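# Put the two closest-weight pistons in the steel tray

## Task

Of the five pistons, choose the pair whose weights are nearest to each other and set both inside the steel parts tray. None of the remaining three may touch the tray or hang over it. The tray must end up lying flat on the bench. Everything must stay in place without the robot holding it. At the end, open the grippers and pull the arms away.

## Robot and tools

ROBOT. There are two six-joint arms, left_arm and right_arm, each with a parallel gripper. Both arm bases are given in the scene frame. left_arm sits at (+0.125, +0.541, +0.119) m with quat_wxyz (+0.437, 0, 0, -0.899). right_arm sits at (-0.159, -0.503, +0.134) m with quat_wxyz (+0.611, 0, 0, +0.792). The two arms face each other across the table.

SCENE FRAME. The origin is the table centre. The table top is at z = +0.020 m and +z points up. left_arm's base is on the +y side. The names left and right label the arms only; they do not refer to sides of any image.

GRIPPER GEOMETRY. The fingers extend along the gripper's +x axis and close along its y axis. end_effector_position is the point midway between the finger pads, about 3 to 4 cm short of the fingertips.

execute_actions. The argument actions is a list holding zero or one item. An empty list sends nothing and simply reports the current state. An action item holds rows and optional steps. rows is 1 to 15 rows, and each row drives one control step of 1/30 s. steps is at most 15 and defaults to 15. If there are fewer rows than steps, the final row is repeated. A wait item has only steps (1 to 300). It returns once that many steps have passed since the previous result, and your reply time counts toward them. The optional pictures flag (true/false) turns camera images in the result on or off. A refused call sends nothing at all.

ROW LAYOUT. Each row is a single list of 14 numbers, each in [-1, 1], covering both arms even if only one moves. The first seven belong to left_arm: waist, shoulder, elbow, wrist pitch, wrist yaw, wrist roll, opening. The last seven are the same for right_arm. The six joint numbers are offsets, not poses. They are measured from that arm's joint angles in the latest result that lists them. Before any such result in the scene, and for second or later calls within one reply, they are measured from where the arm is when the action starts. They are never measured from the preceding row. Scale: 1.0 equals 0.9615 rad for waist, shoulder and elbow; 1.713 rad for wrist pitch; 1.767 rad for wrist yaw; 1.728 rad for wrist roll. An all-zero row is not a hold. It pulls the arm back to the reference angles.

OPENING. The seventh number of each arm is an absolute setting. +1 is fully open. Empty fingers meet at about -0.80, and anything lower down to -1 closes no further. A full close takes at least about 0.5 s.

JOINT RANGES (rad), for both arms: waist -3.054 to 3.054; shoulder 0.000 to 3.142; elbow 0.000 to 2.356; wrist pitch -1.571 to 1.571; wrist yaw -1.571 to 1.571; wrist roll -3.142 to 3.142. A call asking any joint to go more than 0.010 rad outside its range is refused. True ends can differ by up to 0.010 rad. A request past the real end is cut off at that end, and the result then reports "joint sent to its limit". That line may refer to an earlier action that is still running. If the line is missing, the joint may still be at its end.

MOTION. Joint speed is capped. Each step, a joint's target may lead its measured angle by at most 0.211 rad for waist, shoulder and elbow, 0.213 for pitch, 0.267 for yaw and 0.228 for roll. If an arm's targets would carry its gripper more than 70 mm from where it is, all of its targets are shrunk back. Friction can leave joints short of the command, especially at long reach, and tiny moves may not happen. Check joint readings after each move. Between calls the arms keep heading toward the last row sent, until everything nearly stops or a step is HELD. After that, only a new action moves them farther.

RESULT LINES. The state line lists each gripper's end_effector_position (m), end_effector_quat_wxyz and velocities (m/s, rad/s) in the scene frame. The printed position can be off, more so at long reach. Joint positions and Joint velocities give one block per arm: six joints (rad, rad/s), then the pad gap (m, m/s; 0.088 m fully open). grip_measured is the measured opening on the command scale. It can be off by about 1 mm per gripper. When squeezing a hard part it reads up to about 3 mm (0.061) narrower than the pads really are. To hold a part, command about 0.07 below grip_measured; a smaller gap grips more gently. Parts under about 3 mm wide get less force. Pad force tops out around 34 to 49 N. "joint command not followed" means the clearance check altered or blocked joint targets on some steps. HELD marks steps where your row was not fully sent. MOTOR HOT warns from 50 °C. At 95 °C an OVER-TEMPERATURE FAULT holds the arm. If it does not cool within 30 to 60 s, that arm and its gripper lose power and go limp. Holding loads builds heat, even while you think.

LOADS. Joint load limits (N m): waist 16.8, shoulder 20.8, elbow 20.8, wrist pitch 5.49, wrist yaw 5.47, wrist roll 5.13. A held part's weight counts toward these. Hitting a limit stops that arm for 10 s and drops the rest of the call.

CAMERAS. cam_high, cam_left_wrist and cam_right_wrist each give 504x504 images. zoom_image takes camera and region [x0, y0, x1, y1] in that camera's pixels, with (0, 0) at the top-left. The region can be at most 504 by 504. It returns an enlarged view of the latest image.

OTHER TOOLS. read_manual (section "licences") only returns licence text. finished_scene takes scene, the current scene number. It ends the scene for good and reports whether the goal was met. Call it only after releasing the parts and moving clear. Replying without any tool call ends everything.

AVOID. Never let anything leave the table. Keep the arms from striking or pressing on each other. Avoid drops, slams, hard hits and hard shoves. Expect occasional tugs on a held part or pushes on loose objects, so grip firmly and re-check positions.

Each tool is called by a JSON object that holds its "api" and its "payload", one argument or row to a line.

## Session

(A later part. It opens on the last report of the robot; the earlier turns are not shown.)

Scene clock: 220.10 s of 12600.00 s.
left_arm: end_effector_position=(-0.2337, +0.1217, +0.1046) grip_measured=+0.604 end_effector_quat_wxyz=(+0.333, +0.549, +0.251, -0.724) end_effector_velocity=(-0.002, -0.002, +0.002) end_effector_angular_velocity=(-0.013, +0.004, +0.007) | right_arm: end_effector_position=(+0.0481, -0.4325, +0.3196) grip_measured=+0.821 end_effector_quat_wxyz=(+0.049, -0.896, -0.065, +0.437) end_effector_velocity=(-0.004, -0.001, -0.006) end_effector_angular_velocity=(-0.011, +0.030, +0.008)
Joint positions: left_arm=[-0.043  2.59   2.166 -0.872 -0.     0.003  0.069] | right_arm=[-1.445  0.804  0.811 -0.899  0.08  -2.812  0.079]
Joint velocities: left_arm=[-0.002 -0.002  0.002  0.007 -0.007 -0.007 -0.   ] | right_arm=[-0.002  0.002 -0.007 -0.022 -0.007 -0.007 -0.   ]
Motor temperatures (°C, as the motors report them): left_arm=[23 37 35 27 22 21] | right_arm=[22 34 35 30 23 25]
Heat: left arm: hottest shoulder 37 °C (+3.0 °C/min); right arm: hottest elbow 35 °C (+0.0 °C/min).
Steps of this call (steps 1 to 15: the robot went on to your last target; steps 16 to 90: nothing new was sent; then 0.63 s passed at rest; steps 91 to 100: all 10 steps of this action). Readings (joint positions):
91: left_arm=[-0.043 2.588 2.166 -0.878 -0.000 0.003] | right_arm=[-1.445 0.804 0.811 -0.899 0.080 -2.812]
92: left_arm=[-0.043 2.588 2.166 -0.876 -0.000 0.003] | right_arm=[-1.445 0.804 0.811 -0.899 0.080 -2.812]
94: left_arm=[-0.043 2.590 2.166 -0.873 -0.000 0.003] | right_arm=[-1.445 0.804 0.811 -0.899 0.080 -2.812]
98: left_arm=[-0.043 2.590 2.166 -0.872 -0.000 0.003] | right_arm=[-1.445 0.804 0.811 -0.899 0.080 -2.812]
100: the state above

{"api": "execute_actions", "payload": {
  "actions": [
    {"rows":[[0,0,0,0,0,0,0.85,0,0,0,0,0,0,0.82]],"steps":10}
  ],
  "pictures": false
}}

{"api": "execute_actions", "payload": {
  "actions": [
    {"rows":[[0,-0.03,0,-0.01,0,0,0.85,0,0,0,0,0,0,0.82],[0,-0.07,0,-0.03,0,0,0.85,0,0,0,0,0,0,0.82],[0,-0.12,0,-0.05,0,0,0.85,0,0,0,0,0,0,0.82],[0,-0.18,0,-0.07,0,0,0.85,0,0,0,0,0,0,0.82],[0,-0.24,0,-0.08,0,0,0.85,0,0,0,0,0,0,0.82],[0,-0.3,-0.04,-0.08,0,0,0.85,0,0,0,0,0,0,0.82],[0,-0.36,-0.11,-0.08,0,0,0.85,0,0,0,0,0,0,0.82],[0,-0.42,-0.19,-0.07,0,0,1,0,0,0,0,0,0,0.82],[0,-0.48,-0.28,-0.06,0,0,1,0,0,0,0,0,0,0.82],[0,-0.54,-0.37,-0.05,0,0,1,0,0,0,0,0,0,0.82],[0,-0.6,-0.46,-0.04,0,0,1,0,0,0,0,0,0,0.82],[0,-0.66,-0.56,-0.02,0,0,1,0,0,0,0,0,0,0.82],[0,-0.72,-0.66,0,0,0,1,0,0,0,0,0,0,0.82],[0,-0.76,-0.76,0.01,0,0,1,0,0,0,0,0,0,0.82],[0,-0.795,-0.84,0.024,0,0,1,0,0,0,0,0,0,0.82]]}
  ],
  "pictures": false
}}

{"api": "execute_actions", "payload": {
  "actions": [
    {"steps":14}
  ]
}}

{"api": "execute_actions", "payload": {
  "actions": [
    {"rows":[[0.03,0,0,0,0,0,1,0,0,0,0,0,0,0.82],[0.08,0,0,0,0,0,1,0,0,0,0,0,0,0.82],[0.14,0,0,0,0,0,1,0,0,0,0,0,0,0.82],[0.21,0,0,0,0,0,1,0,0,0,0,0,0,0.82],[0.28,0,0,0,0,0,1,0,0,0,0,0,0,0.82],[0.35,0,0,0,0,0,1,0,0,0,0,0,0,0.82],[0.42,0,0,0,0,0,1,0,0,0,0,0,0,0.82],[0.49,0,0,0,0,0,1,0,0,0,0,0,0,0.82],[0.56,0,0,0,0,0,1,0,0,0,0,0,0,0.82],[0.63,0,0,0,0,0,1,0,0,0,0,0,0,0.82],[0.7,0,0,0,0,0,1,0,0,0,0,0,0,0.82],[0.76,0,0,0,0,0,1,0,0,0,0,0,0,0.82],[0.81,0,0,0,0,0,1,0,0,0,0,0,0,0.82],[0.845,0,0,0,0,0,1,0,0,0,0,0,0,0.82],[0.864,0,0,0,0,0,1,0,0,0,0,0,0,0.82]]}
  ],
  "pictures": false
}}

{"api": "execute_actions", "payload": {
  "actions": [
    {"steps":14}
  ]
}}

Scene clock: 231.97 s of 12600.00 s.
left_arm: end_effector_position=(-0.2337, +0.1217, +0.1046) grip_measured=+0.840 end_effector_quat_wxyz=(+0.333, +0.549, +0.251, -0.724) end_effector_velocity=(+0.000, -0.003, +0.004) end_effector_angular_velocity=(-0.022, -0.007, +0.011) | right_arm: end_effector_position=(+0.0481, -0.4325, +0.3196) grip_measured=+0.821 end_effector_quat_wxyz=(+0.049, -0.896, -0.065, +0.437) end_effector_velocity=(-0.002, -0.000, +0.001) end_effector_angular_velocity=(+0.002, -0.001, +0.008)
Joint positions: left_arm=[-0.043  2.59   2.166 -0.872 -0.     0.003  0.08 ] | right_arm=[-1.445  0.804  0.811 -0.899  0.08  -2.812  0.079]
Joint velocities: left_arm=[-0.002 -0.007 -0.002  0.007 -0.022 -0.007  0.004] | right_arm=[-0.002 -0.007  0.002 -0.007 -0.007 -0.007 -0.   ]
Motor temperatures (°C, as the motors report them): left_arm=[23 39 35 28 22 21] | right_arm=[22 34 35 30 23 25]
Heat: left arm: hottest shoulder 39 °C (+6.1 °C/min); right arm: hottest elbow 35 °C (+0.0 °C/min).
Steps of this call (steps 1 to 15: the robot went on to your last target; steps 16 to 90: nothing new was sent; then 8.53 s passed at rest; steps 91 to 100: all 10 steps of this action). Readings (joint positions):
91: left_arm=[-0.043 2.590 2.166 -0.872 -0.000 0.003] | right_arm=[-1.445 0.804 0.811 -0.899 0.080 -2.812]
92: left_arm=[-0.043 2.590 2.166 -0.872 -0.000 0.003] | right_arm=[-1.445 0.804 0.811 -0.899 0.080 -2.812]
94: left_arm=[-0.043 2.590 2.166 -0.872 -0.000 0.003] | right_arm=[-1.445 0.804 0.811 -0.899 0.080 -2.812]
98: left_arm=[-0.043 2.590 2.166 -0.872 -0.000 0.003] | right_arm=[-1.445 0.804 0.811 -0.899 0.080 -2.812]
100: the state above

Scene clock: 232.47 s of 12600.00 s.
left_arm: end_effector_position=(-0.1747, +0.1906, +0.2637) grip_measured=+0.978 end_effector_quat_wxyz=(+0.351, +0.491, +0.225, -0.765) end_effector_velocity=(+0.204, +0.242, +0.220) end_effector_angular_velocity=(-0.438, +0.371, -0.025) | right_arm: end_effector_position=(+0.0481, -0.4325, +0.3196) grip_measured=+0.821 end_effector_quat_wxyz=(+0.049, -0.896, -0.065, +0.437) end_effector_velocity=(-0.004, -0.001, -0.002) end_effector_angular_velocity=(-0.006, +0.017, +0.008)
Joint positions: left_arm=[-0.043  1.952  1.691 -0.881 -0.     0.003  0.087] | right_arm=[-1.445  0.804  0.811 -0.899  0.08  -2.812  0.079]
Joint velocities: left_arm=[-0.002 -1.756 -1.775  0.593  0.007  0.022  0.004] | right_arm=[-0.002 -0.002  0.002 -0.022 -0.007 -0.007 -0.   ]
Motor temperatures (°C, as the motors report them): left_arm=[23 39 35 28 22 21] | right_arm=[22 34 35 30 23 25]
Heat: left arm: hottest shoulder 39 °C (+6.0 °C/min); right arm: hottest elbow 35 °C (+0.0 °C/min).
Steps of this call (steps 1 to 15: all 15 steps of this action). Readings (joint positions):
1: left_arm=[-0.043 2.590 2.166 -0.873 -0.000 0.003] | right_arm=[-1.445 0.804 0.811 -0.899 0.080 -2.812]
2: left_arm=[-0.043 2.583 2.166 -0.883 -0.000 0.003] | right_arm=[-1.445 0.804 0.811 -0.899 0.080 -2.812]
4: left_arm=[-0.043 2.551 2.164 -0.936 -0.000 0.003] | right_arm=[-1.445 0.804 0.811 -0.899 0.080 -2.812]
8: left_arm=[-0.043 2.404 2.100 -0.973 -0.000 0.003] | right_arm=[-1.445 0.804 0.811 -0.899 0.080 -2.812]
15: the state above

Scene clock: 232.93 s of 12600.00 s.
left_arm: end_effector_position=(-0.1303, +0.2424, +0.2123) grip_measured=+0.985 end_effector_quat_wxyz=(+0.333, +0.547, +0.251, -0.726) end_effector_velocity=(+0.004, +0.004, -0.001) end_effector_angular_velocity=(+0.011, -0.021, -0.007) | right_arm: end_effector_position=(+0.0481, -0.4325, +0.3196) grip_measured=+0.821 end_effector_quat_wxyz=(+0.049, -0.896, -0.065, +0.437) end_effector_velocity=(-0.002, +0.001, -0.002) end_effector_angular_velocity=(-0.000, +0.010, +0.024)
Joint positions: left_arm=[-0.043  1.827  1.364 -0.829 -0.     0.003  0.087] | right_arm=[-1.445  0.804  0.811 -0.899  0.08  -2.812  0.079]
Joint velocities: left_arm=[-0.002 -0.002 -0.002 -0.022 -0.007  0.007 -0.   ] | right_arm=[-0.007 -0.002 -0.002 -0.007 -0.022 -0.022 -0.   ]
Motor temperatures (°C, as the motors report them): left_arm=[23 39 35 28 22 21] | right_arm=[22 34 35 30 23 25]
Heat: left arm: hottest shoulder 39 °C (+6.0 °C/min); right arm: hottest elbow 35 °C (+0.0 °C/min).
Steps of this call (steps 1 to 14: the robot went on to your last target). Readings (joint positions):
1: left_arm=[-0.043 1.902 1.633 -0.864 -0.000 0.003] | right_arm=[-1.445 0.804 0.811 -0.899 0.080 -2.812]
2: left_arm=[-0.043 1.860 1.579 -0.849 -0.000 0.003] | right_arm=[-1.445 0.804 0.811 -0.899 0.080 -2.812]
4: left_arm=[-0.043 1.812 1.480 -0.838 -0.000 0.003] | right_arm=[-1.445 0.804 0.811 -0.899 0.080 -2.812]
8: left_arm=[-0.043 1.825 1.377 -0.839 -0.000 0.003] | right_arm=[-1.445 0.804 0.811 -0.899 0.080 -2.812]
14: the state above

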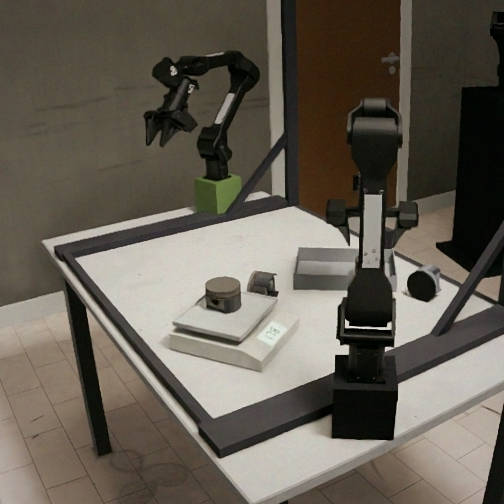

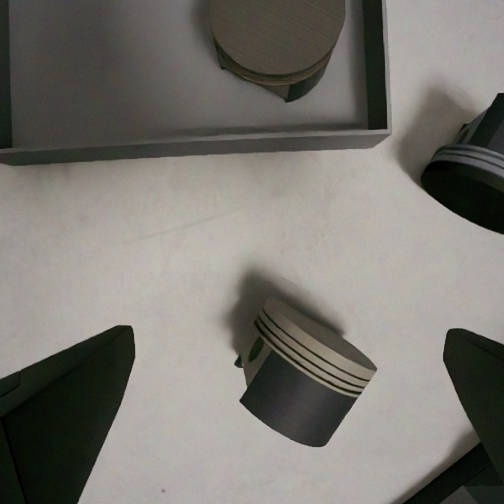

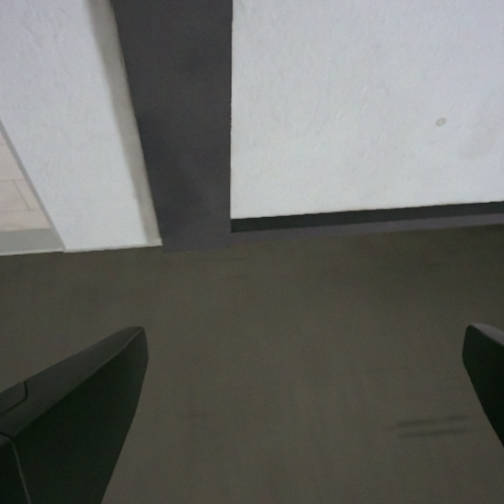

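Scene clock: 233.43 s of 12600.00 s.
left_arm: end_effector_position=(+0.1034, +0.1482, +0.2124) grip_measured=+0.985 end_effector_quat_wxyz=(+0.548, +0.437, +0.413, -0.581) end_effector_velocity=(+0.642, -0.037, +0.001) end_effector_angular_velocity=(-0.007, +0.009, +1.644) | right_arm: end_effector_position=(+0.0481, -0.4325, +0.3196) grip_measured=+0.821 end_effector_quat_wxyz=(+0.049, -0.896, -0.065, +0.437) end_effector_velocity=(-0.001, -0.003, -0.001) end_effector_angular_velocity=(-0.004, +0.006, -0.018)
Joint positions: left_arm=[ 0.611  1.827  1.364 -0.828  0.002  0.003  0.087] | right_arm=[-1.445  0.804  0.811 -0.899  0.08  -2.812  0.079]
Joint velocities: left_arm=[ 1.639 -0.002 -0.002  0.007  0.007 -0.007 -0.   ] | right_arm=[-0.007 -0.002 -0.002 -0.007  0.007  0.007 -0.   ]
Motor temperatures (°C, as the motors report them): left_arm=[23 39 35 28 22 21] | right_arm=[22 34 35 30 23 25]
Heat: left arm: hottest shoulder 39 °C (+6.1 °C/min); right arm: hottest elbow 35 °C (+0.0 °C/min).
Steps of this call (steps 1 to 15: all 15 steps of this action). Readings (joint positions):
1: left_arm=[-0.042 1.827 1.364 -0.829 0.000 0.003] | right_arm=[-1.445 0.804 0.811 -0.899 0.080 -2.812]
2: left_arm=[-0.034 1.827 1.364 -0.829 0.003 0.003] | right_arm=[-1.445 0.804 0.811 -0.899 0.080 -2.812]
4: left_arm=[0.016 1.827 1.364 -0.829 0.008 0.003] | right_arm=[-1.445 0.804 0.811 -0.899 0.080 -2.812]
8: left_arm=[0.222 1.827 1.364 -0.828 0.004 0.003] | right_arm=[-1.445 0.804 0.811 -0.899 0.080 -2.812]
15: the state above

Scene clock: 233.90 s of 12600.00 s.
left_arm: end_effector_position=(+0.1739, +0.1506, +0.2124) grip_measured=+0.985 end_effector_quat_wxyz=(+0.599, +0.399, +0.449, -0.529) end_effector_velocity=(-0.000, +0.002, -0.002) end_effector_angular_velocity=(+0.013, -0.003, +0.007) | right_arm: end_effector_position=(+0.0481, -0.4325, +0.3196) grip_measured=+0.821 end_effector_quat_wxyz=(+0.049, -0.896, -0.065, +0.437) end_effector_velocity=(-0.001, -0.002, +0.000) end_effector_angular_velocity=(-0.020, -0.003, +0.010)
Joint positions: left_arm=[ 0.788  1.827  1.364 -0.828 -0.002  0.003  0.087] | right_arm=[-1.445  0.804  0.811 -0.899  0.08  -2.812  0.079]
Joint velocities: left_arm=[-0.002  0.002 -0.002 -0.007 -0.007 -0.007 -0.   ] | right_arm=[-0.002 -0.002  0.002 -0.007  0.007 -0.022  0.   ]
Motor temperatures (°C, as the motors report them): left_arm=[23 39 35 28 22 21] | right_arm=[22 34 35 30 23 25]
Heat: left arm: hottest shoulder 39 °C (+6.0 °C/min); right arm: hottest elbow 35 °C (+0.0 °C/min).
Steps of this call (steps 1 to 14: the robot went on to your last target). Readings (joint positions):
1: left_arm=[0.666 1.827 1.364 -0.828 0.002 0.003] | right_arm=[-1.445 0.804 0.811 -0.899 0.080 -2.812]
2: left_arm=[0.716 1.827 1.364 -0.828 -0.001 0.003] | right_arm=[-1.445 0.804 0.811 -0.899 0.080 -2.812]
4: left_arm=[0.784 1.827 1.364 -0.828 -0.008 0.003] | right_arm=[-1.445 0.804 0.811 -0.899 0.080 -2.812]
8: left_arm=[0.798 1.827 1.364 -0.828 -0.004 0.003] | right_arm=[-1.445 0.804 0.811 -0.899 0.080 -2.812]
14: the state above

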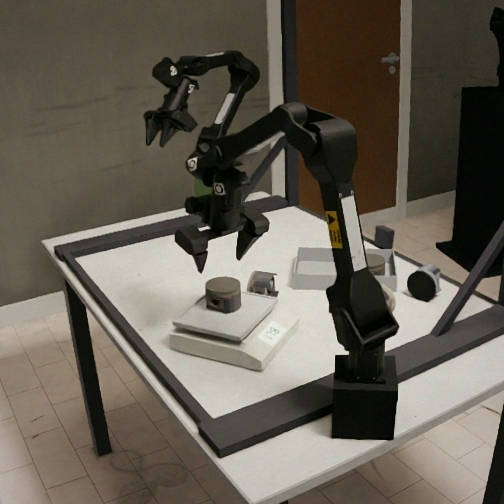

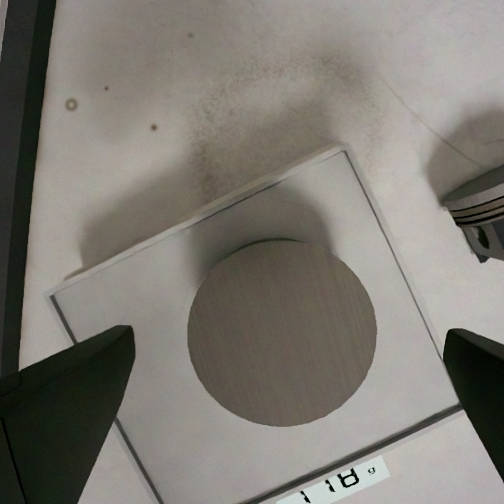

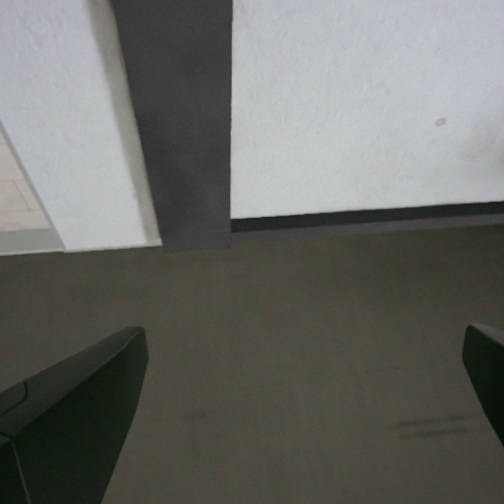

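{"api": "execute_actions", "payload": {
  "actions": [
    {"rows":[[0,0.012,-0.03,0.015,0,0,1,0,0,0,0,0,0,0.82],[0,0.024,-0.06,0.035,0,0,1,0,0,0,0,0,0,0.82],[0,0.038,-0.085,0.055,0,0,1,0,0,0,0,0,0,0.82],[0,0.052,-0.11,0.077,0,0,1,0,0,0,0,0,0,0.82],[0,0.067,-0.135,0.1,0,0,1,0,0,0,0,0,0,0.82],[0,0.082,-0.155,0.12,0,0,1,0,0,0,0,0,0,0.82],[0,0.095,-0.17,0.136,0,0,1,0,0,0,0,0,0,0.82]]}
  ],
  "pictures": false
}}

{"api": "execute_actions", "payload": {
  "actions": [
    {"rows":[[0,0,0,0,0,0,0.85,0,0,0,0,0,0,0.82],[0,0,0,0,0,0,0.75,0,0,0,0,0,0,0.82],[0,0,0,0,0,0,0.68,0,0,0,0,0,0,0.82],[0,0,0,0,0,0,0.64,0,0,0,0,0,0,0.82],[0,0,0,0,0,0,0.6,0,0,0,0,0,0,0.82],[0,0,0,0,0,0,0.56,0,0,0,0,0,0,0.82],[0,0,0,0,0,0,0.5,0,0,0,0,0,0,0.82]]}
  ]
}}

Scene clock: 247.00 s of 12600.00 s.
left_arm: end_effector_position=(+0.1737, +0.1519, +0.1480) grip_measured=+0.985 end_effector_quat_wxyz=(+0.596, +0.402, +0.452, -0.527) end_effector_velocity=(+0.002, -0.013, +0.006) end_effector_angular_velocity=(-0.070, -0.010, +0.021) | right_arm: end_effector_position=(+0.0481, -0.4325, +0.3196) grip_measured=+0.821 end_effector_quat_wxyz=(+0.049, -0.896, -0.065, +0.437) end_effector_velocity=(-0.004, -0.001, -0.002) end_effector_angular_velocity=(+0.003, +0.019, -0.004)
Joint positions: left_arm=[ 0.788  1.911  1.207 -0.596 -0.002  0.003  0.087] | right_arm=[-1.445  0.804  0.811 -0.899  0.08  -2.812  0.079]
Joint velocities: left_arm=[-0.002 -0.007 -0.002  0.066 -0.007 -0.022 -0.   ] | right_arm=[-0.002 -0.002  0.002 -0.022 -0.007  0.007 -0.   ]
Motor temperatures (°C, as the motors report them): left_arm=[23 39 35 27 22 21] | right_arm=[22 34 35 30 23 25]
Heat: left arm: hottest shoulder 39 °C (+5.1 °C/min); right arm: hottest elbow 35 °C (+0.0 °C/min).
Steps of this call (steps 1 to 30: the robot went on to your last target; steps 31 to 100: nothing new was sent; then 9.27 s passed at rest; steps 101 to 115: all 15 steps of this action). Readings (joint positions):
101: left_arm=[0.788 1.827 1.362 -0.824 -0.002 0.003] | right_arm=[-1.445 0.804 0.811 -0.899 0.080 -2.812]
102: left_arm=[0.788 1.827 1.353 -0.807 -0.002 0.003] | right_arm=[-1.445 0.804 0.811 -0.899 0.080 -2.812]
104: left_arm=[0.788 1.832 1.321 -0.757 -0.002 0.003] | right_arm=[-1.445 0.804 0.811 -0.899 0.080 -2.812]
108: left_arm=[0.788 1.880 1.243 -0.641 -0.002 0.003] | right_arm=[-1.445 0.804 0.811 -0.899 0.080 -2.812]
115: the state above

Scene clock: 247.50 s of 12600.00 s.
left_arm: end_effector_position=(+0.1737, +0.1518, +0.1481) grip_measured=+0.599 end_effector_quat_wxyz=(+0.597, +0.402, +0.452, -0.527) end_effector_velocity=(-0.000, +0.004, +0.000) end_effector_angular_velocity=(+0.018, -0.003, +0.007) | right_arm: end_effector_position=(+0.0481, -0.4325, +0.3196) grip_measured=+0.821 end_effector_quat_wxyz=(+0.049, -0.896, -0.065, +0.437) end_effector_velocity=(-0.002, -0.000, -0.002) end_effector_angular_velocity=(+0.016, +0.012, -0.015)
Joint positions: left_arm=[ 0.788  1.911  1.207 -0.596 -0.002  0.003  0.068] | right_arm=[-1.445  0.804  0.811 -0.899  0.08  -2.812  0.079]
Joint velocities: left_arm=[-0.002 -0.002  0.002 -0.022 -0.007 -0.007 -0.   ] | right_arm=[-0.002 -0.002 -0.002 -0.007 -0.007  0.022 -0.   ]
Motor temperatures (°C, as the motors report them): left_arm=[23 39 35 27 22 21] | right_arm=[22 34 35 30 23 25]
Heat: left arm: hottest shoulder 39 °C (+5.0 °C/min); right arm: hottest elbow 35 °C (+0.0 °C/min).
Steps of this call (steps 1 to 15: all 15 steps of this action). Readings (joint positions):
1: left_arm=[0.788 1.911 1.207 -0.596 -0.002 0.003] | right_arm=[-1.445 0.804 0.811 -0.899 0.080 -2.812]
2: left_arm=[0.788 1.911 1.207 -0.596 -0.002 0.003] | right_arm=[-1.445 0.804 0.811 -0.899 0.080 -2.812]
4: left_arm=[0.788 1.911 1.207 -0.596 -0.002 0.003] | right_arm=[-1.445 0.804 0.811 -0.899 0.080 -2.812]
8: left_arm=[0.788 1.911 1.207 -0.596 -0.002 0.003] | right_arm=[-1.445 0.804 0.811 -0.899 0.080 -2.812]
15: the state above

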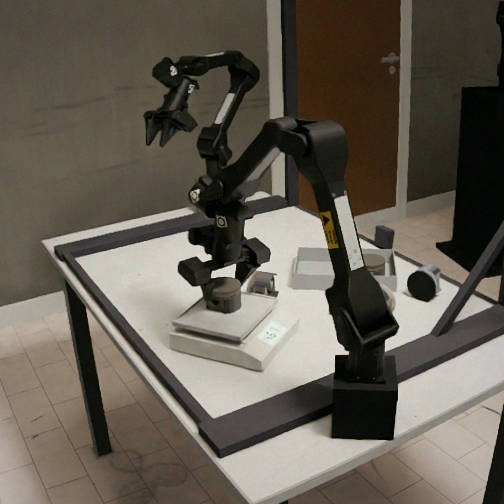

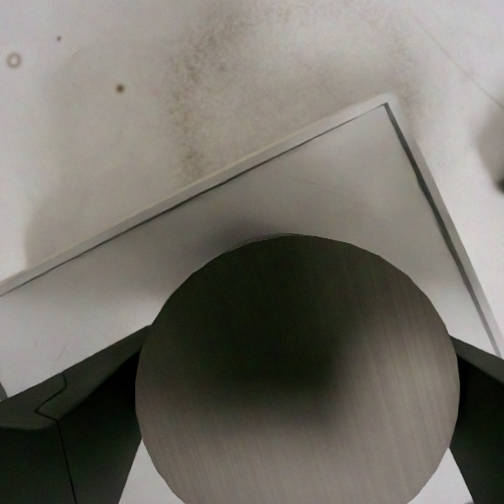

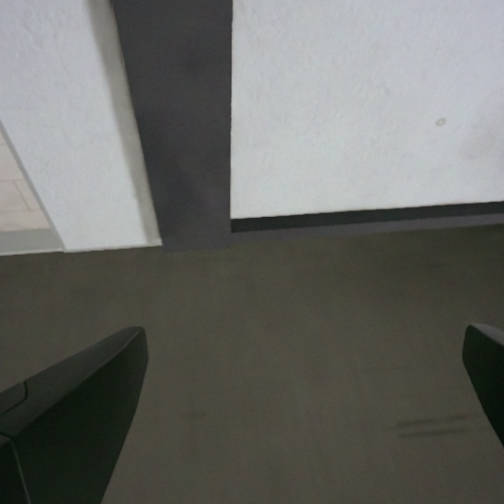

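{"api": "execute_actions", "payload": {
  "actions": [
    {"rows":[[0,-0.02,0.02,-0.02,0,0,0.5,0,0,0,0,0,0,0.82],[0,-0.035,0.045,-0.04,0,0,0.5,0,0,0,0,0,0,0.82],[0,-0.05,0.075,-0.065,0,0,0.5,0,0,0,0,0,0,0.82],[0,-0.065,0.105,-0.09,0,0,0.5,0,0,0,0,0,0,0.82],[0,-0.08,0.135,-0.115,0,0,0.5,0,0,0,0,0,0,0.82],[0,-0.092,0.168,-0.136,0,0,0.5,0,0,0,0,0,0,0.82]],"steps":13}
  ],
  "pictures": false
}}

{"api": "execute_actions", "payload": {
  "actions": [
    {"rows":[[-0.02,0,0,0,0,0,0.5,0,0,0,0,0,0,0.82],[-0.06,0,0,0,0,0,0.5,0,0,0,0,0,0,0.82],[-0.11,0,0,0,0,0,0.5,0,0,0,0,0,0,0.82],[-0.165,0,0,0,0,0,0.5,0,0,0,0,0,0,0.82],[-0.22,0,0,0,0,0,0.5,0,0,0,0,0,0,0.82],[-0.275,0,0,0,0,0,0.5,0,0,0,0,0,0,0.82],[-0.33,0,0,0,0,0,0.5,0,0,0,0,0,0,0.82],[-0.385,0,0,0,0,0,0.5,0,0,0,0,0,0,0.82],[-0.44,0,0,0,0,0,0.5,0,0,0,0,0,0,0.82],[-0.495,0,0,0,0,0,0.5,0,0,0,0,0,0,0.82],[-0.55,0,0,0,0,0,0.5,0,0,0,0,0,0,0.82],[-0.595,0,0,0,0,0,0.5,0,0,0,0,0,0,0.82],[-0.635,0,0,0,0,0,0.5,0,0,0,0,0,0,0.82],[-0.66,0,0,0,0,0,0.5,0,0,0,0,0,0,0.82],[-0.674,0,0,0,0,0,0.5,0,0,0,0,0,0,0.82]]}
  ],
  "pictures": false
}}

{"api": "execute_actions", "payload": {
  "actions": [
    {"steps":12}
  ],
  "pictures": false
}}

{"api": "execute_actions", "payload": {
  "actions": [
    {"rows":[[0,0.01,0.04,-0.01,0,0,0.5,0,0,0,0,0,0,0.82],[0,0.04,0.09,-0.02,0,0,0.5,0,0,0,0,0,0,0.82],[0,0.08,0.15,-0.03,0,0,0.5,0,0,0,0,0,0,0.82],[0,0.125,0.21,-0.04,0,0,0.5,0,0,0,0,0,0,0.82],[0,0.17,0.275,-0.05,0,0,0.5,0,0,0,0,0,0,0.82],[0,0.215,0.34,-0.06,0,0,0.5,0,0,0,0,0,0,0.82],[0,0.26,0.405,-0.07,0,0,0.5,0,0,0,0,0,0,0.82],[0,0.305,0.47,-0.08,0,0,0.5,0,0,0,0,0,0,0.82],[0,0.35,0.535,-0.09,0,0,0.5,0,0,0,0,0,0,0.82],[0,0.395,0.6,-0.1,0,0,0.5,0,0,0,0,0,0,0.82],[0,0.44,0.665,-0.11,0,0,0.5,0,0,0,0,0,0,0.82],[0,0.485,0.73,-0.118,0,0,0.5,0,0,0,0,0,0,0.82],[0,0.53,0.79,-0.125,0,0,0.5,0,0,0,0,0,0,0.82],[0,0.575,0.84,-0.13,0,0,0.5,0,0,0,0,0,0,0.82],[0,0.62,0.87,-0.135,0,0,0.5,0,0,0,0,0,0,0.82]]}
  ],
  "pictures": false
}}

{"api": "execute_actions", "payload": {
  "actions": [
    {"steps":16}
  ]
}}

Scene clock: 261.43 s of 12600.00 s.
left_arm: end_effector_position=(+0.1741, +0.1490, +0.2131) grip_measured=+0.599 end_effector_quat_wxyz=(+0.601, +0.397, +0.447, -0.531) end_effector_velocity=(-0.002, +0.021, -0.004) end_effector_angular_velocity=(+0.100, +0.003, -0.007) | right_arm: end_effector_position=(+0.0481, -0.4325, +0.3196) grip_measured=+0.821 end_effector_quat_wxyz=(+0.049, -0.896, -0.065, +0.437) end_effector_velocity=(-0.001, -0.001, +0.001) end_effector_angular_velocity=(+0.002, -0.001, +0.003)
Joint positions: left_arm=[ 0.788  1.826  1.364 -0.819 -0.002  0.003  0.068] | right_arm=[-1.445  0.804  0.811 -0.899  0.08  -2.812  0.079]
Joint velocities: left_arm=[-0.002 -0.002  0.007 -0.11  -0.007  0.007 -0.   ] | right_arm=[-0.007 -0.007  0.002 -0.007 -0.007 -0.007 -0.   ]
Motor temperatures (°C, as the motors report them): left_arm=[23 38 35 27 22 21] | right_arm=[22 34 35 30 23 25]
Heat: left arm: hottest shoulder 38 °C (+4.0 °C/min); right arm: hottest elbow 35 °C (+0.0 °C/min).
Steps of this call (steps 1 to 15: the robot went on to your last target; steps 16 to 90: nothing new was sent; then 10.50 s passed at rest; steps 91 to 103: all 13 steps of this action). Readings (joint positions):
91: left_arm=[0.788 1.910 1.210 -0.599 -0.002 0.003] | right_arm=[-1.445 0.804 0.811 -0.899 0.080 -2.812]
92: left_arm=[0.788 1.908 1.217 -0.615 -0.002 0.003] | right_arm=[-1.445 0.804 0.811 -0.899 0.080 -2.812]
94: left_arm=[0.788 1.902 1.243 -0.680 -0.002 0.003] | right_arm=[-1.445 0.804 0.811 -0.899 0.080 -2.812]
98: left_arm=[0.788 1.864 1.322 -0.791 -0.002 0.003] | right_arm=[-1.445 0.804 0.811 -0.899 0.080 -2.812]
103: the state above

Scene clock: 261.93 s of 12600.00 s.
left_arm: end_effector_position=(-0.0551, +0.1892, +0.2132) grip_measured=+0.599 end_effector_quat_wxyz=(+0.417, +0.509, +0.312, -0.685) end_effector_velocity=(-0.419, +0.212, +0.004) end_effector_angular_velocity=(+0.032, +0.100, -1.184) | right_arm: end_effector_position=(+0.0481, -0.4325, +0.3196) grip_measured=+0.821 end_effector_quat_wxyz=(+0.049, -0.896, -0.065, +0.437) end_effector_velocity=(-0.002, -0.000, -0.003) end_effector_angular_velocity=(+0.005, +0.015, -0.004)
Joint positions: left_arm=[ 0.193  1.826  1.364 -0.818  0.004  0.003  0.068] | right_arm=[-1.445  0.804  0.811 -0.899  0.08  -2.812  0.079]
Joint velocities: left_arm=[-1.145 -0.007  0.002  0.007  0.11   0.007 -0.   ] | right_arm=[-0.002 -0.002 -0.007 -0.007 -0.007  0.007 -0.   ]
Motor temperatures (°C, as the motors report them): left_arm=[23 38 35 27 22 21] | right_arm=[22 34 35 30 23 25]
Heat: left arm: hottest shoulder 38 °C (+4.0 °C/min); right arm: hottest elbow 35 °C (+0.0 °C/min).
Steps of this call (steps 1 to 15: all 15 steps of this action). Readings (joint positions):
1: left_arm=[0.787 1.826 1.364 -0.821 -0.002 0.003] | right_arm=[-1.445 0.804 0.811 -0.899 0.080 -2.812]
2: left_arm=[0.782 1.826 1.364 -0.821 -0.004 0.003] | right_arm=[-1.445 0.804 0.811 -0.899 0.080 -2.812]
4: left_arm=[0.745 1.826 1.364 -0.822 -0.012 0.003] | right_arm=[-1.445 0.804 0.811 -0.899 0.080 -2.812]
8: left_arm=[0.559 1.826 1.364 -0.818 -0.007 0.003] | right_arm=[-1.445 0.804 0.811 -0.899 0.080 -2.812]
15: the state above

Scene clock: 262.33 s of 12600.00 s.
left_arm: end_effector_position=(-0.0728, +0.1991, +0.2131) grip_measured=+0.599 end_effector_quat_wxyz=(+0.400, +0.518, +0.297, -0.695) end_effector_velocity=(+0.001, +0.002, -0.002) end_effector_angular_velocity=(+0.008, -0.010, +0.007) | right_arm: end_effector_position=(+0.0481, -0.4325, +0.3196) grip_measured=+0.821 end_effector_quat_wxyz=(+0.049, -0.896, -0.065, +0.437) end_effector_velocity=(-0.002, -0.000, -0.002) end_effector_angular_velocity=(-0.011, +0.005, +0.019)
Joint positions: left_arm=[ 0.14   1.826  1.364 -0.819 -0.001  0.003  0.068] | right_arm=[-1.445  0.804  0.811 -0.899  0.08  -2.812  0.079]
Joint velocities: left_arm=[-0.002  0.002 -0.002 -0.007 -0.007 -0.007 -0.   ] | right_arm=[-0.002 -0.002 -0.002 -0.007 -0.007 -0.022 -0.   ]
Motor temperatures (°C, as the motors report them): left_arm=[23 38 35 27 22 21] | right_arm=[22 34 35 30 23 25]
Heat: left arm: hottest shoulder 38 °C (+4.0 °C/min); right arm: hottest elbow 35 °C (+0.0 °C/min).
Steps of this call (steps 1 to 12: the robot went on to your last target). Readings (joint positions):
1: left_arm=[0.161 1.826 1.364 -0.818 0.007 0.003] | right_arm=[-1.445 0.804 0.811 -0.899 0.080 -2.812]
2: left_arm=[0.139 1.826 1.364 -0.818 0.008 0.003] | right_arm=[-1.445 0.804 0.811 -0.899 0.080 -2.812]
4: left_arm=[0.126 1.826 1.364 -0.819 0.008 0.003] | right_arm=[-1.445 0.804 0.811 -0.899 0.080 -2.812]
8: left_arm=[0.138 1.826 1.364 -0.819 -0.000 0.003] | right_arm=[-1.445 0.804 0.811 -0.899 0.080 -2.812]
12: the state above

Scene clock: 262.83 s of 12600.00 s.
left_arm: end_effector_position=(-0.1358, +0.0903, +0.2173) grip_measured=+0.599 end_effector_quat_wxyz=(+0.406, +0.503, +0.288, -0.706) end_effector_velocity=(-0.113, -0.200, -0.159) end_effector_angular_velocity=(+0.022, -0.034, +0.012) | right_arm: end_effector_position=(+0.0481, -0.4325, +0.3196) grip_measured=+0.821 end_effector_quat_wxyz=(+0.049, -0.896, -0.065, +0.437) end_effector_velocity=(+0.001, -0.001, +0.001) end_effector_angular_velocity=(+0.002, -0.008, -0.013)
Joint positions: left_arm=[ 0.14   2.306  2.088 -1.018 -0.001  0.003  0.068] | right_arm=[-1.445  0.804  0.811 -0.899  0.08  -2.812  0.079]
Joint velocities: left_arm=[-0.002  1.219  1.453 -0.271 -0.022 -0.007 -0.   ] | right_arm=[-0.002 -0.002 -0.002  0.007  0.007  0.007 -0.   ]
Motor temperatures (°C, as the motors report them): left_arm=[23 38 35 27 22 21] | right_arm=[22 34 35 30 23 25]
Heat: left arm: hottest shoulder 38 °C (+4.0 °C/min); right arm: hottest elbow 35 °C (+0.0 °C/min).
Steps of this call (steps 1 to 15: all 15 steps of this action). Readings (joint positions):
1: left_arm=[0.140 1.826 1.367 -0.823 -0.001 0.003] | right_arm=[-1.445 0.804 0.811 -0.899 0.080 -2.812]
2: left_arm=[0.140 1.832 1.381 -0.838 -0.001 0.003] | right_arm=[-1.445 0.804 0.811 -0.899 0.080 -2.812]
4: left_arm=[0.140 1.870 1.445 -0.867 -0.001 0.003] | right_arm=[-1.445 0.804 0.811 -0.899 0.080 -2.812]
8: left_arm=[0.140 2.011 1.672 -0.915 -0.001 0.003] | right_arm=[-1.445 0.804 0.811 -0.899 0.080 -2.812]
15: the state above

Scene clock: 263.37 s of 12600.00 s.
left_arm: end_effector_position=(-0.1420, +0.0797, +0.1925) grip_measured=+0.599 end_effector_quat_wxyz=(+0.401, +0.517, +0.296, -0.696) end_effector_velocity=(-0.002, -0.004, +0.004) end_effector_angular_velocity=(-0.024, +0.013, +0.021) | right_arm: end_effector_position=(+0.0481, -0.4325, +0.3196) grip_measured=+0.821 end_effector_quat_wxyz=(+0.049, -0.896, -0.065, +0.437) end_effector_velocity=(-0.004, -0.001, -0.004) end_effector_angular_velocity=(+0.002, +0.024, -0.004)
Joint positions: left_arm=[ 0.14   2.415  2.189 -1.05  -0.001  0.003  0.068] | right_arm=[-1.445  0.804  0.811 -0.899  0.08  -2.812  0.079]
Joint velocities: left_arm=[-0.002 -0.007 -0.002  0.022 -0.007 -0.022 -0.   ] | right_arm=[-0.002 -0.002 -0.002 -0.022 -0.007  0.007 -0.   ]
Motor temperatures (°C, as the motors report them): left_arm=[23 39 35 27 22 21] | right_arm=[22 34 35 30 23 25]
Heat: left arm: hottest shoulder 39 °C (+5.0 °C/min); right arm: hottest elbow 35 °C (+0.0 °C/min).
Steps of this call (steps 1 to 16: the robot went on to your last target). Readings (joint positions):
1: left_arm=[0.140 2.339 2.126 -1.023 -0.001 0.003] | right_arm=[-1.445 0.804 0.811 -0.899 0.080 -2.812]
2: left_arm=[0.140 2.363 2.149 -1.028 -0.001 0.003] | right_arm=[-1.445 0.804 0.811 -0.899 0.080 -2.812]
4: left_arm=[0.140 2.394 2.166 -1.045 -0.001 0.003] | right_arm=[-1.445 0.804 0.811 -0.899 0.080 -2.812]
8: left_arm=[0.140 2.415 2.174 -1.049 -0.001 0.003] | right_arm=[-1.445 0.804 0.811 -0.899 0.080 -2.812]
16: the state above

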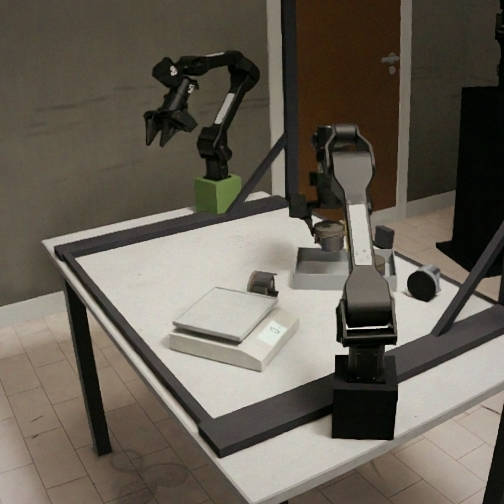

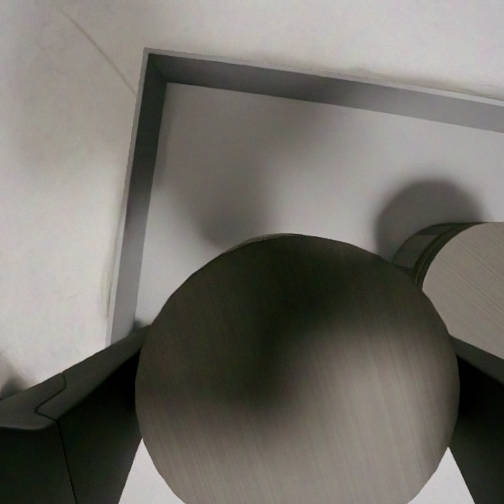

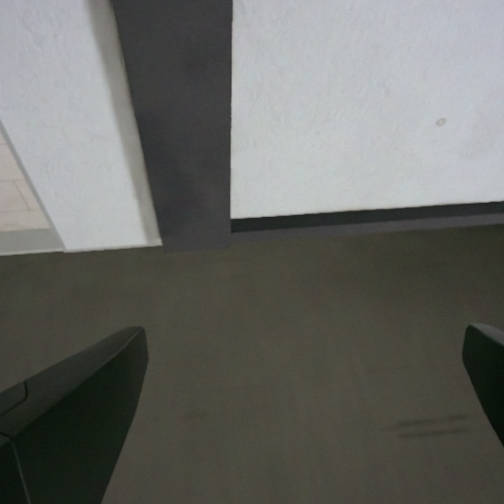

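{"api": "execute_actions", "payload": {
  "actions": [
    {"rows":[[0,0.015,0,0.008,0,0,0.5,0,0,0,0,0,0,0.82],[0,0.035,0,0.018,0,0,0.5,0,0,0,0,0,0,0.82],[0,0.057,0,0.03,0,0,0.5,0,0,0,0,0,0,0.82],[0,0.08,0,0.04,0,0,0.5,0,0,0,0,0,0,0.82],[0,0.102,0,0.052,0,0,0.5,0,0,0,0,0,0,0.82],[0,0.123,0,0.062,0,0,0.5,0,0,0,0,0,0,0.82],[0,0.142,0,0.071,0,0,0.5,0,0,0,0,0,0,0.82],[0,0.156,0,0.078,0,0,0.5,0,0,0,0,0,0,0.82],[0,0.166,0,0.083,0,0,0.5,0,0,0,0,0,0,0.82]]}
  ],
  "pictures": false
}}

{"api": "execute_actions", "payload": {
  "actions": [
    {"rows":[[0,0.01,0,0.003,0,0,0.5,0,0,0,0,0,0,0.82],[0,0.016,0,0.006,0,0,0.5,0,0,0,0,0,0,0.82],[0,0.022,0,0.009,0,0,0.5,0,0,0,0,0,0,0.82],[0,0.028,0,0.012,0,0,0.5,0,0,0,0,0,0,0.82],[0,0.033,0,0.015,0,0,0.5,0,0,0,0,0,0,0.82]]}
  ],
  "pictures": false
}}

{"api": "execute_actions", "payload": {
  "actions": [
    {"rows":[[0,0.012,0,0.003,0,0,0.5,0,0,0,0,0,0,0.82],[0,0.022,0,0.008,0,0,0.5,0,0,0,0,0,0,0.82]],"steps":12}
  ]
}}

Scene clock: 272.03 s of 12600.00 s.
left_arm: end_effector_position=(-0.1500, +0.0659, +0.1154) grip_measured=+0.599 end_effector_quat_wxyz=(+0.396, +0.527, +0.303, -0.688) end_effector_velocity=(-0.009, -0.014, +0.005) end_effector_angular_velocity=(-0.072, +0.036, +0.007) | right_arm: end_effector_position=(+0.0481, -0.4325, +0.3196) grip_measured=+0.821 end_effector_quat_wxyz=(+0.049, -0.896, -0.065, +0.437) end_effector_velocity=(-0.004, -0.001, -0.004) end_effector_angular_velocity=(-0.007, +0.021, +0.008)
Joint positions: left_arm=[ 0.14   2.576  2.185 -0.917 -0.001  0.003  0.068] | right_arm=[-1.445  0.804  0.811 -0.899  0.08  -2.812  0.079]
Joint velocities: left_arm=[-0.002 -0.002 -0.002  0.081 -0.007 -0.007 -0.   ] | right_arm=[-0.002 -0.002 -0.002 -0.022 -0.007 -0.007 -0.   ]
Motor temperatures (°C, as the motors report them): left_arm=[23 40 36 27 22 21] | right_arm=[22 34 35 30 23 25]
Heat: left arm: hottest shoulder 40 °C (+5.1 °C/min); right arm: hottest elbow 35 °C (+0.0 °C/min).
Steps of this call (steps 1 to 15: the robot went on to your last target; steps 16 to 90: nothing new was sent; then 5.17 s passed at rest; steps 91 to 105: all 15 steps of this action). Readings (joint positions):
91: left_arm=[0.140 2.415 2.189 -1.050 -0.001 0.003] | right_arm=[-1.445 0.804 0.811 -0.899 0.080 -2.812]
92: left_arm=[0.140 2.417 2.189 -1.046 -0.001 0.003] | right_arm=[-1.445 0.804 0.811 -0.899 0.080 -2.812]
94: left_arm=[0.140 2.432 2.189 -1.014 -0.001 0.003] | right_arm=[-1.445 0.804 0.811 -0.899 0.080 -2.812]
98: left_arm=[0.140 2.496 2.190 -0.949 -0.001 0.003] | right_arm=[-1.445 0.804 0.811 -0.899 0.080 -2.812]
105: the state above

Scene clock: 272.53 s of 12600.00 s.
left_arm: end_effector_position=(-0.1513, +0.0636, +0.1066) grip_measured=+0.599 end_effector_quat_wxyz=(+0.396, +0.526, +0.302, -0.689) end_effector_velocity=(-0.005, -0.002, +0.002) end_effector_angular_velocity=(-0.022, +0.007, +0.002) | right_arm: end_effector_position=(+0.0481, -0.4325, +0.3196) grip_measured=+0.821 end_effector_quat_wxyz=(+0.049, -0.896, -0.065, +0.437) end_effector_velocity=(-0.001, -0.002, -0.001) end_effector_angular_velocity=(-0.012, +0.003, -0.001)
Joint positions: left_arm=[ 0.14   2.595  2.185 -0.894 -0.001  0.003  0.068] | right_arm=[-1.445  0.804  0.811 -0.899  0.08  -2.812  0.079]
Joint velocities: left_arm=[-0.007 -0.002 -0.002  0.022 -0.007 -0.007  0.   ] | right_arm=[-0.002 -0.002 -0.002 -0.007  0.007 -0.007 -0.   ]
Motor temperatures (°C, as the motors report them): left_arm=[23 40 36 27 22 21] | right_arm=[22 34 35 30 23 25]
Heat: left arm: hottest shoulder 40 °C (+5.0 °C/min); right arm: hottest elbow 35 °C (+0.0 °C/min).
Steps of this call (steps 1 to 15: all 15 steps of this action). Readings (joint positions):
1: left_arm=[0.140 2.576 2.185 -0.915 -0.001 0.003] | right_arm=[-1.445 0.804 0.811 -0.899 0.080 -2.812]
2: left_arm=[0.140 2.576 2.185 -0.912 -0.001 0.003] | right_arm=[-1.445 0.804 0.811 -0.899 0.080 -2.812]
4: left_arm=[0.140 2.576 2.185 -0.904 -0.001 0.003] | right_arm=[-1.445 0.804 0.811 -0.899 0.080 -2.812]
8: left_arm=[0.140 2.587 2.185 -0.898 -0.001 0.003] | right_arm=[-1.445 0.804 0.811 -0.899 0.080 -2.812]
15: the state above

Scene clock: 272.93 s of 12600.00 s.
left_arm: end_effector_position=(-0.1522, +0.0622, +0.1047) grip_measured=+0.599 end_effector_quat_wxyz=(+0.397, +0.524, +0.301, -0.691) end_effector_velocity=(+0.001, +0.002, -0.002) end_effector_angular_velocity=(+0.008, -0.011, +0.007) | right_arm: end_effector_position=(+0.0481, -0.4325, +0.3196) grip_measured=+0.821 end_effector_quat_wxyz=(+0.049, -0.896, -0.065, +0.437) end_effector_velocity=(-0.004, -0.001, -0.004) end_effector_angular_velocity=(+0.002, +0.024, -0.004)
Joint positions: left_arm=[ 0.14   2.599  2.185 -0.884 -0.001  0.003  0.068] | right_arm=[-1.445  0.804  0.811 -0.899  0.08  -2.812  0.079]
Joint velocities: left_arm=[-0.002  0.002 -0.002 -0.007 -0.007 -0.007 -0.   ] | right_arm=[-0.002 -0.002 -0.002 -0.022 -0.007  0.007 -0.   ]
Motor temperatures (°C, as the motors report them): left_arm=[23 40 36 27 22 21] | right_arm=[22 34 35 30 23 25]
Heat: left arm: hottest shoulder 40 °C (+4.1 °C/min); right arm: hottest elbow 35 °C (+0.0 °C/min).
Steps of this call (steps 1 to 12: all 12 steps of this action). Readings (joint positions):
1: left_arm=[0.140 2.595 2.185 -0.893 -0.001 0.003] | right_arm=[-1.445 0.804 0.811 -0.899 0.080 -2.812]
2: left_arm=[0.140 2.595 2.185 -0.892 -0.001 0.003] | right_arm=[-1.445 0.804 0.811 -0.899 0.080 -2.812]
4: left_arm=[0.140 2.596 2.185 -0.887 -0.001 0.003] | right_arm=[-1.445 0.804 0.811 -0.899 0.080 -2.812]
8: left_arm=[0.140 2.599 2.185 -0.885 -0.001 0.003] | right_arm=[-1.445 0.804 0.811 -0.899 0.080 -2.812]
12: the state above

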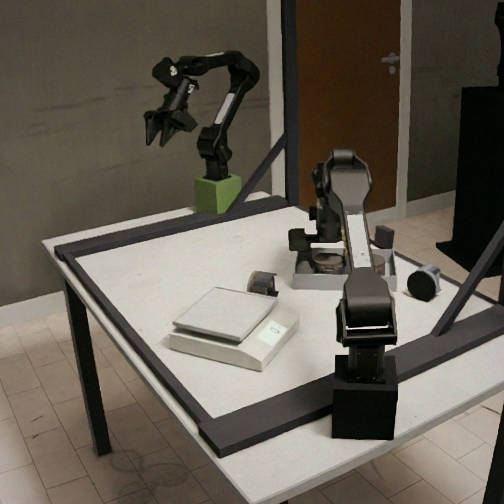

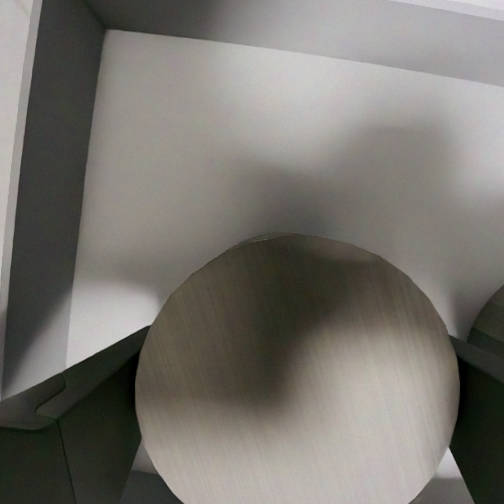

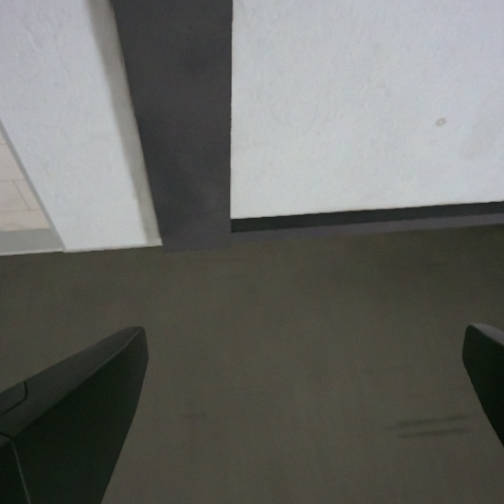

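{"api": "execute_actions", "payload": {
  "actions": [
    {"rows":[[0,0,0,0,0,0,0.82,0,0,0,0,0,0,0.82]],"steps":10}
  ],
  "pictures": false
}}

{"api": "execute_actions", "payload": {
  "actions": [
    {"rows":[[0,-0.03,0,-0.01,0,0,0.82,0,0,0,0,0,0,0.82],[0,-0.07,0,-0.03,0,0,0.82,0,0,0,0,0,0,0.82],[0,-0.12,0,-0.05,0,0,0.82,0,0,0,0,0,0,0.82],[0,-0.18,0,-0.07,0,0,0.82,0,0,0,0,0,0,0.82],[0,-0.24,0,-0.09,0,0,0.82,0,0,0,0,0,0,0.82],[0,-0.3,-0.04,-0.1,0,0,0.82,0,0,0,0,0,0,0.82],[0,-0.36,-0.1,-0.1,0,0,0.82,0,0,0,0,0,0,0.82],[0,-0.43,-0.16,-0.1,0,0,0.82,0,0,0,0,0,0,0.82],[0,-0.5,-0.22,-0.1,0,0,0.82,0,0,0,0,0,0,0.82],[0,-0.57,-0.28,-0.1,0,0,0.82,0,0,0,0,0,0,0.82],[0,-0.64,-0.34,-0.1,0,0,0.82,0,0,0,0,0,0,0.82],[0,-0.71,-0.4,-0.1,0,0,0.82,0,0,0,0,0,0,0.82],[0,-0.78,-0.46,-0.1,0,0,0.82,0,0,0,0,0,0,0.82],[0,-0.84,-0.52,-0.1,0,0,0.82,0,0,0,0,0,0,0.82],[0,-0.9,-0.58,-0.1,0,0,0.82,0,0,0,0,0,0,0.82]]}
  ],
  "pictures": false
}}

{"api": "execute_actions", "payload": {
  "actions": [
    {"steps":16}
  ]
}}

Scene clock: 282.43 s of 12600.00 s.
left_arm: end_effector_position=(-0.1522, +0.0621, +0.1048) grip_measured=+0.811 end_effector_quat_wxyz=(+0.397, +0.524, +0.301, -0.691) end_effector_velocity=(-0.001, +0.003, +0.000) end_effector_angular_velocity=(+0.009, +0.001, -0.011) | right_arm: end_effector_position=(+0.0481, -0.4325, +0.3196) grip_measured=+0.821 end_effector_quat_wxyz=(+0.049, -0.896, -0.065, +0.437) end_effector_velocity=(-0.002, -0.000, -0.002) end_effector_angular_velocity=(-0.002, +0.008, +0.008)
Joint positions: left_arm=[ 0.14   2.599  2.185 -0.884 -0.001  0.003  0.079] | right_arm=[-1.445  0.804  0.811 -0.899  0.08  -2.812  0.079]
Joint velocities: left_arm=[-0.002 -0.002 -0.002 -0.007  0.007  0.007  0.004] | right_arm=[-0.002 -0.002 -0.002 -0.007 -0.007 -0.007 -0.   ]
Motor temperatures (°C, as the motors report them): left_arm=[23 42 36 28 22 21] | right_arm=[22 34 35 30 23 25]
Heat: left arm: hottest shoulder 42 °C (+4.0 °C/min); right arm: hottest elbow 35 °C (+0.0 °C/min).
Steps of this call (steps 1 to 15: the robot went on to your last target; steps 16 to 90: nothing new was sent; then 6.17 s passed at rest; steps 91 to 100: all 10 steps of this action). Readings (joint positions):
91: left_arm=[0.140 2.599 2.185 -0.884 -0.001 0.003] | right_arm=[-1.445 0.804 0.811 -0.899 0.080 -2.812]
92: left_arm=[0.140 2.599 2.185 -0.884 -0.001 0.003] | right_arm=[-1.445 0.804 0.811 -0.899 0.080 -2.812]
94: left_arm=[0.140 2.599 2.185 -0.884 -0.001 0.003] | right_arm=[-1.445 0.804 0.811 -0.899 0.080 -2.812]
98: left_arm=[0.140 2.599 2.185 -0.884 -0.001 0.003] | right_arm=[-1.445 0.804 0.811 -0.899 0.080 -2.812]
100: the state above

Scene clock: 282.93 s of 12600.00 s.
left_arm: end_effector_position=(-0.0974, +0.1566, +0.2742) grip_measured=+0.817 end_effector_quat_wxyz=(+0.407, +0.502, +0.288, -0.707) end_effector_velocity=(+0.219, +0.373, +0.259) end_effector_angular_velocity=(-0.176, +0.091, -0.002) | right_arm: end_effector_position=(+0.0481, -0.4325, +0.3196) grip_measured=+0.821 end_effector_quat_wxyz=(+0.049, -0.896, -0.065, +0.437) end_effector_velocity=(-0.002, -0.000, -0.002) end_effector_angular_velocity=(-0.002, +0.008, +0.008)
Joint positions: left_arm=[ 0.14   1.96   1.774 -1.048 -0.001  0.003  0.079] | right_arm=[-1.445  0.804  0.811 -0.899  0.08  -2.812  0.079]
Joint velocities: left_arm=[ 0.002 -1.927 -1.722 -0.007 -0.007  0.007 -0.   ] | right_arm=[-0.002 -0.002 -0.002 -0.007 -0.007 -0.007 -0.   ]
Motor temperatures (°C, as the motors report them): left_arm=[23 42 36 28 22 21] | right_arm=[22 34 35 30 23 25]
Heat: left arm: hottest shoulder 42 °C (+4.1 °C/min); right arm: hottest elbow 35 °C (+0.0 °C/min).
Steps of this call (steps 1 to 15: all 15 steps of this action). Readings (joint positions):
1: left_arm=[0.140 2.599 2.185 -0.885 -0.001 0.003] | right_arm=[-1.445 0.804 0.811 -0.899 0.080 -2.812]
2: left_arm=[0.140 2.593 2.185 -0.895 -0.001 0.003] | right_arm=[-1.445 0.804 0.811 -0.899 0.080 -2.812]
4: left_arm=[0.140 2.560 2.184 -0.947 -0.001 0.003] | right_arm=[-1.445 0.804 0.811 -0.899 0.080 -2.812]
8: left_arm=[0.140 2.415 2.127 -1.012 -0.001 0.003] | right_arm=[-1.445 0.804 0.811 -0.899 0.080 -2.812]
15: the state above

Scene clock: 283.47 s of 12600.00 s.
left_arm: end_effector_position=(-0.0757, +0.1941, +0.3212) grip_measured=+0.817 end_effector_quat_wxyz=(+0.419, +0.471, +0.270, -0.728) end_effector_velocity=(+0.003, +0.001, -0.001) end_effector_angular_velocity=(+0.001, -0.013, +0.027) | right_arm: end_effector_position=(+0.0481, -0.4325, +0.3196) grip_measured=+0.821 end_effector_quat_wxyz=(+0.049, -0.896, -0.065, +0.437) end_effector_velocity=(-0.004, -0.001, -0.004) end_effector_angular_velocity=(-0.007, +0.021, +0.008)
Joint positions: left_arm=[ 0.14   1.729  1.637 -1.055 -0.001  0.003  0.079] | right_arm=[-1.445  0.804  0.811 -0.899  0.08  -2.812  0.079]
Joint velocities: left_arm=[-0.002 -0.002 -0.002 -0.007 -0.022 -0.022 -0.   ] | right_arm=[-0.002 -0.002 -0.002 -0.022 -0.007 -0.007 -0.   ]
Motor temperatures (°C, as the motors report them): left_arm=[23 42 36 28 22 21] | right_arm=[22 34 35 30 23 25]
Heat: left arm: hottest shoulder 42 °C (+4.0 °C/min); right arm: hottest elbow 35 °C (+0.0 °C/min).
Steps of this call (steps 1 to 16: the robot went on to your last target). Readings (joint positions):
1: left_arm=[0.140 1.898 1.727 -1.056 -0.001 0.003] | right_arm=[-1.445 0.804 0.811 -0.899 0.080 -2.812]
2: left_arm=[0.140 1.847 1.693 -1.062 -0.001 0.003] | right_arm=[-1.445 0.804 0.811 -0.899 0.080 -2.812]
4: left_arm=[0.140 1.777 1.664 -1.058 -0.001 0.003] | right_arm=[-1.445 0.804 0.811 -0.899 0.080 -2.812]
8: left_arm=[0.140 1.729 1.654 -1.055 -0.001 0.003] | right_arm=[-1.445 0.804 0.811 -0.899 0.080 -2.812]
16: the state above

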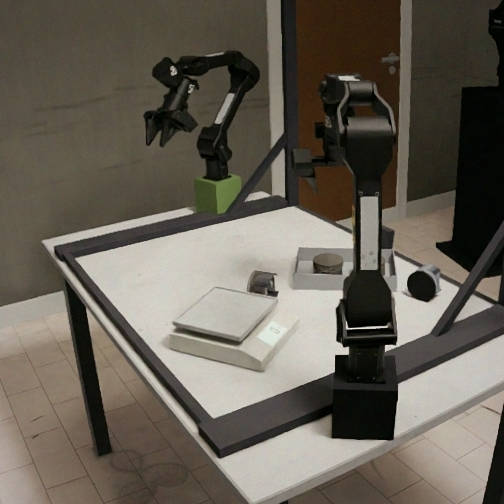

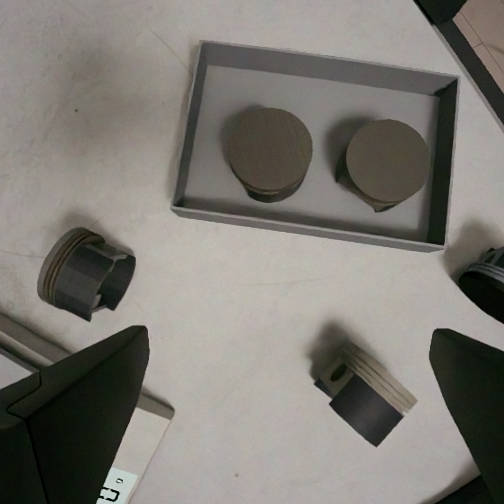

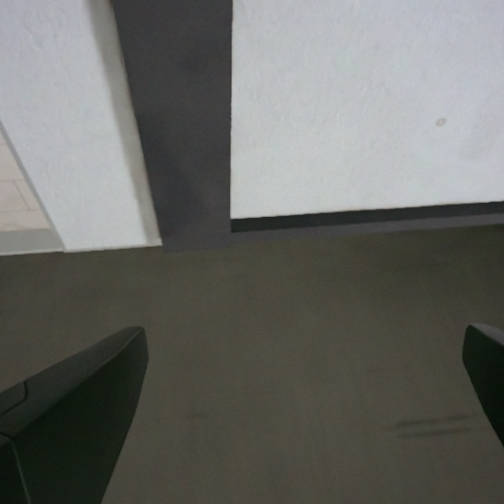

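{"api": "finished_scene", "payload": {
  "scene": 2
}}

The scene is finished: the task was done.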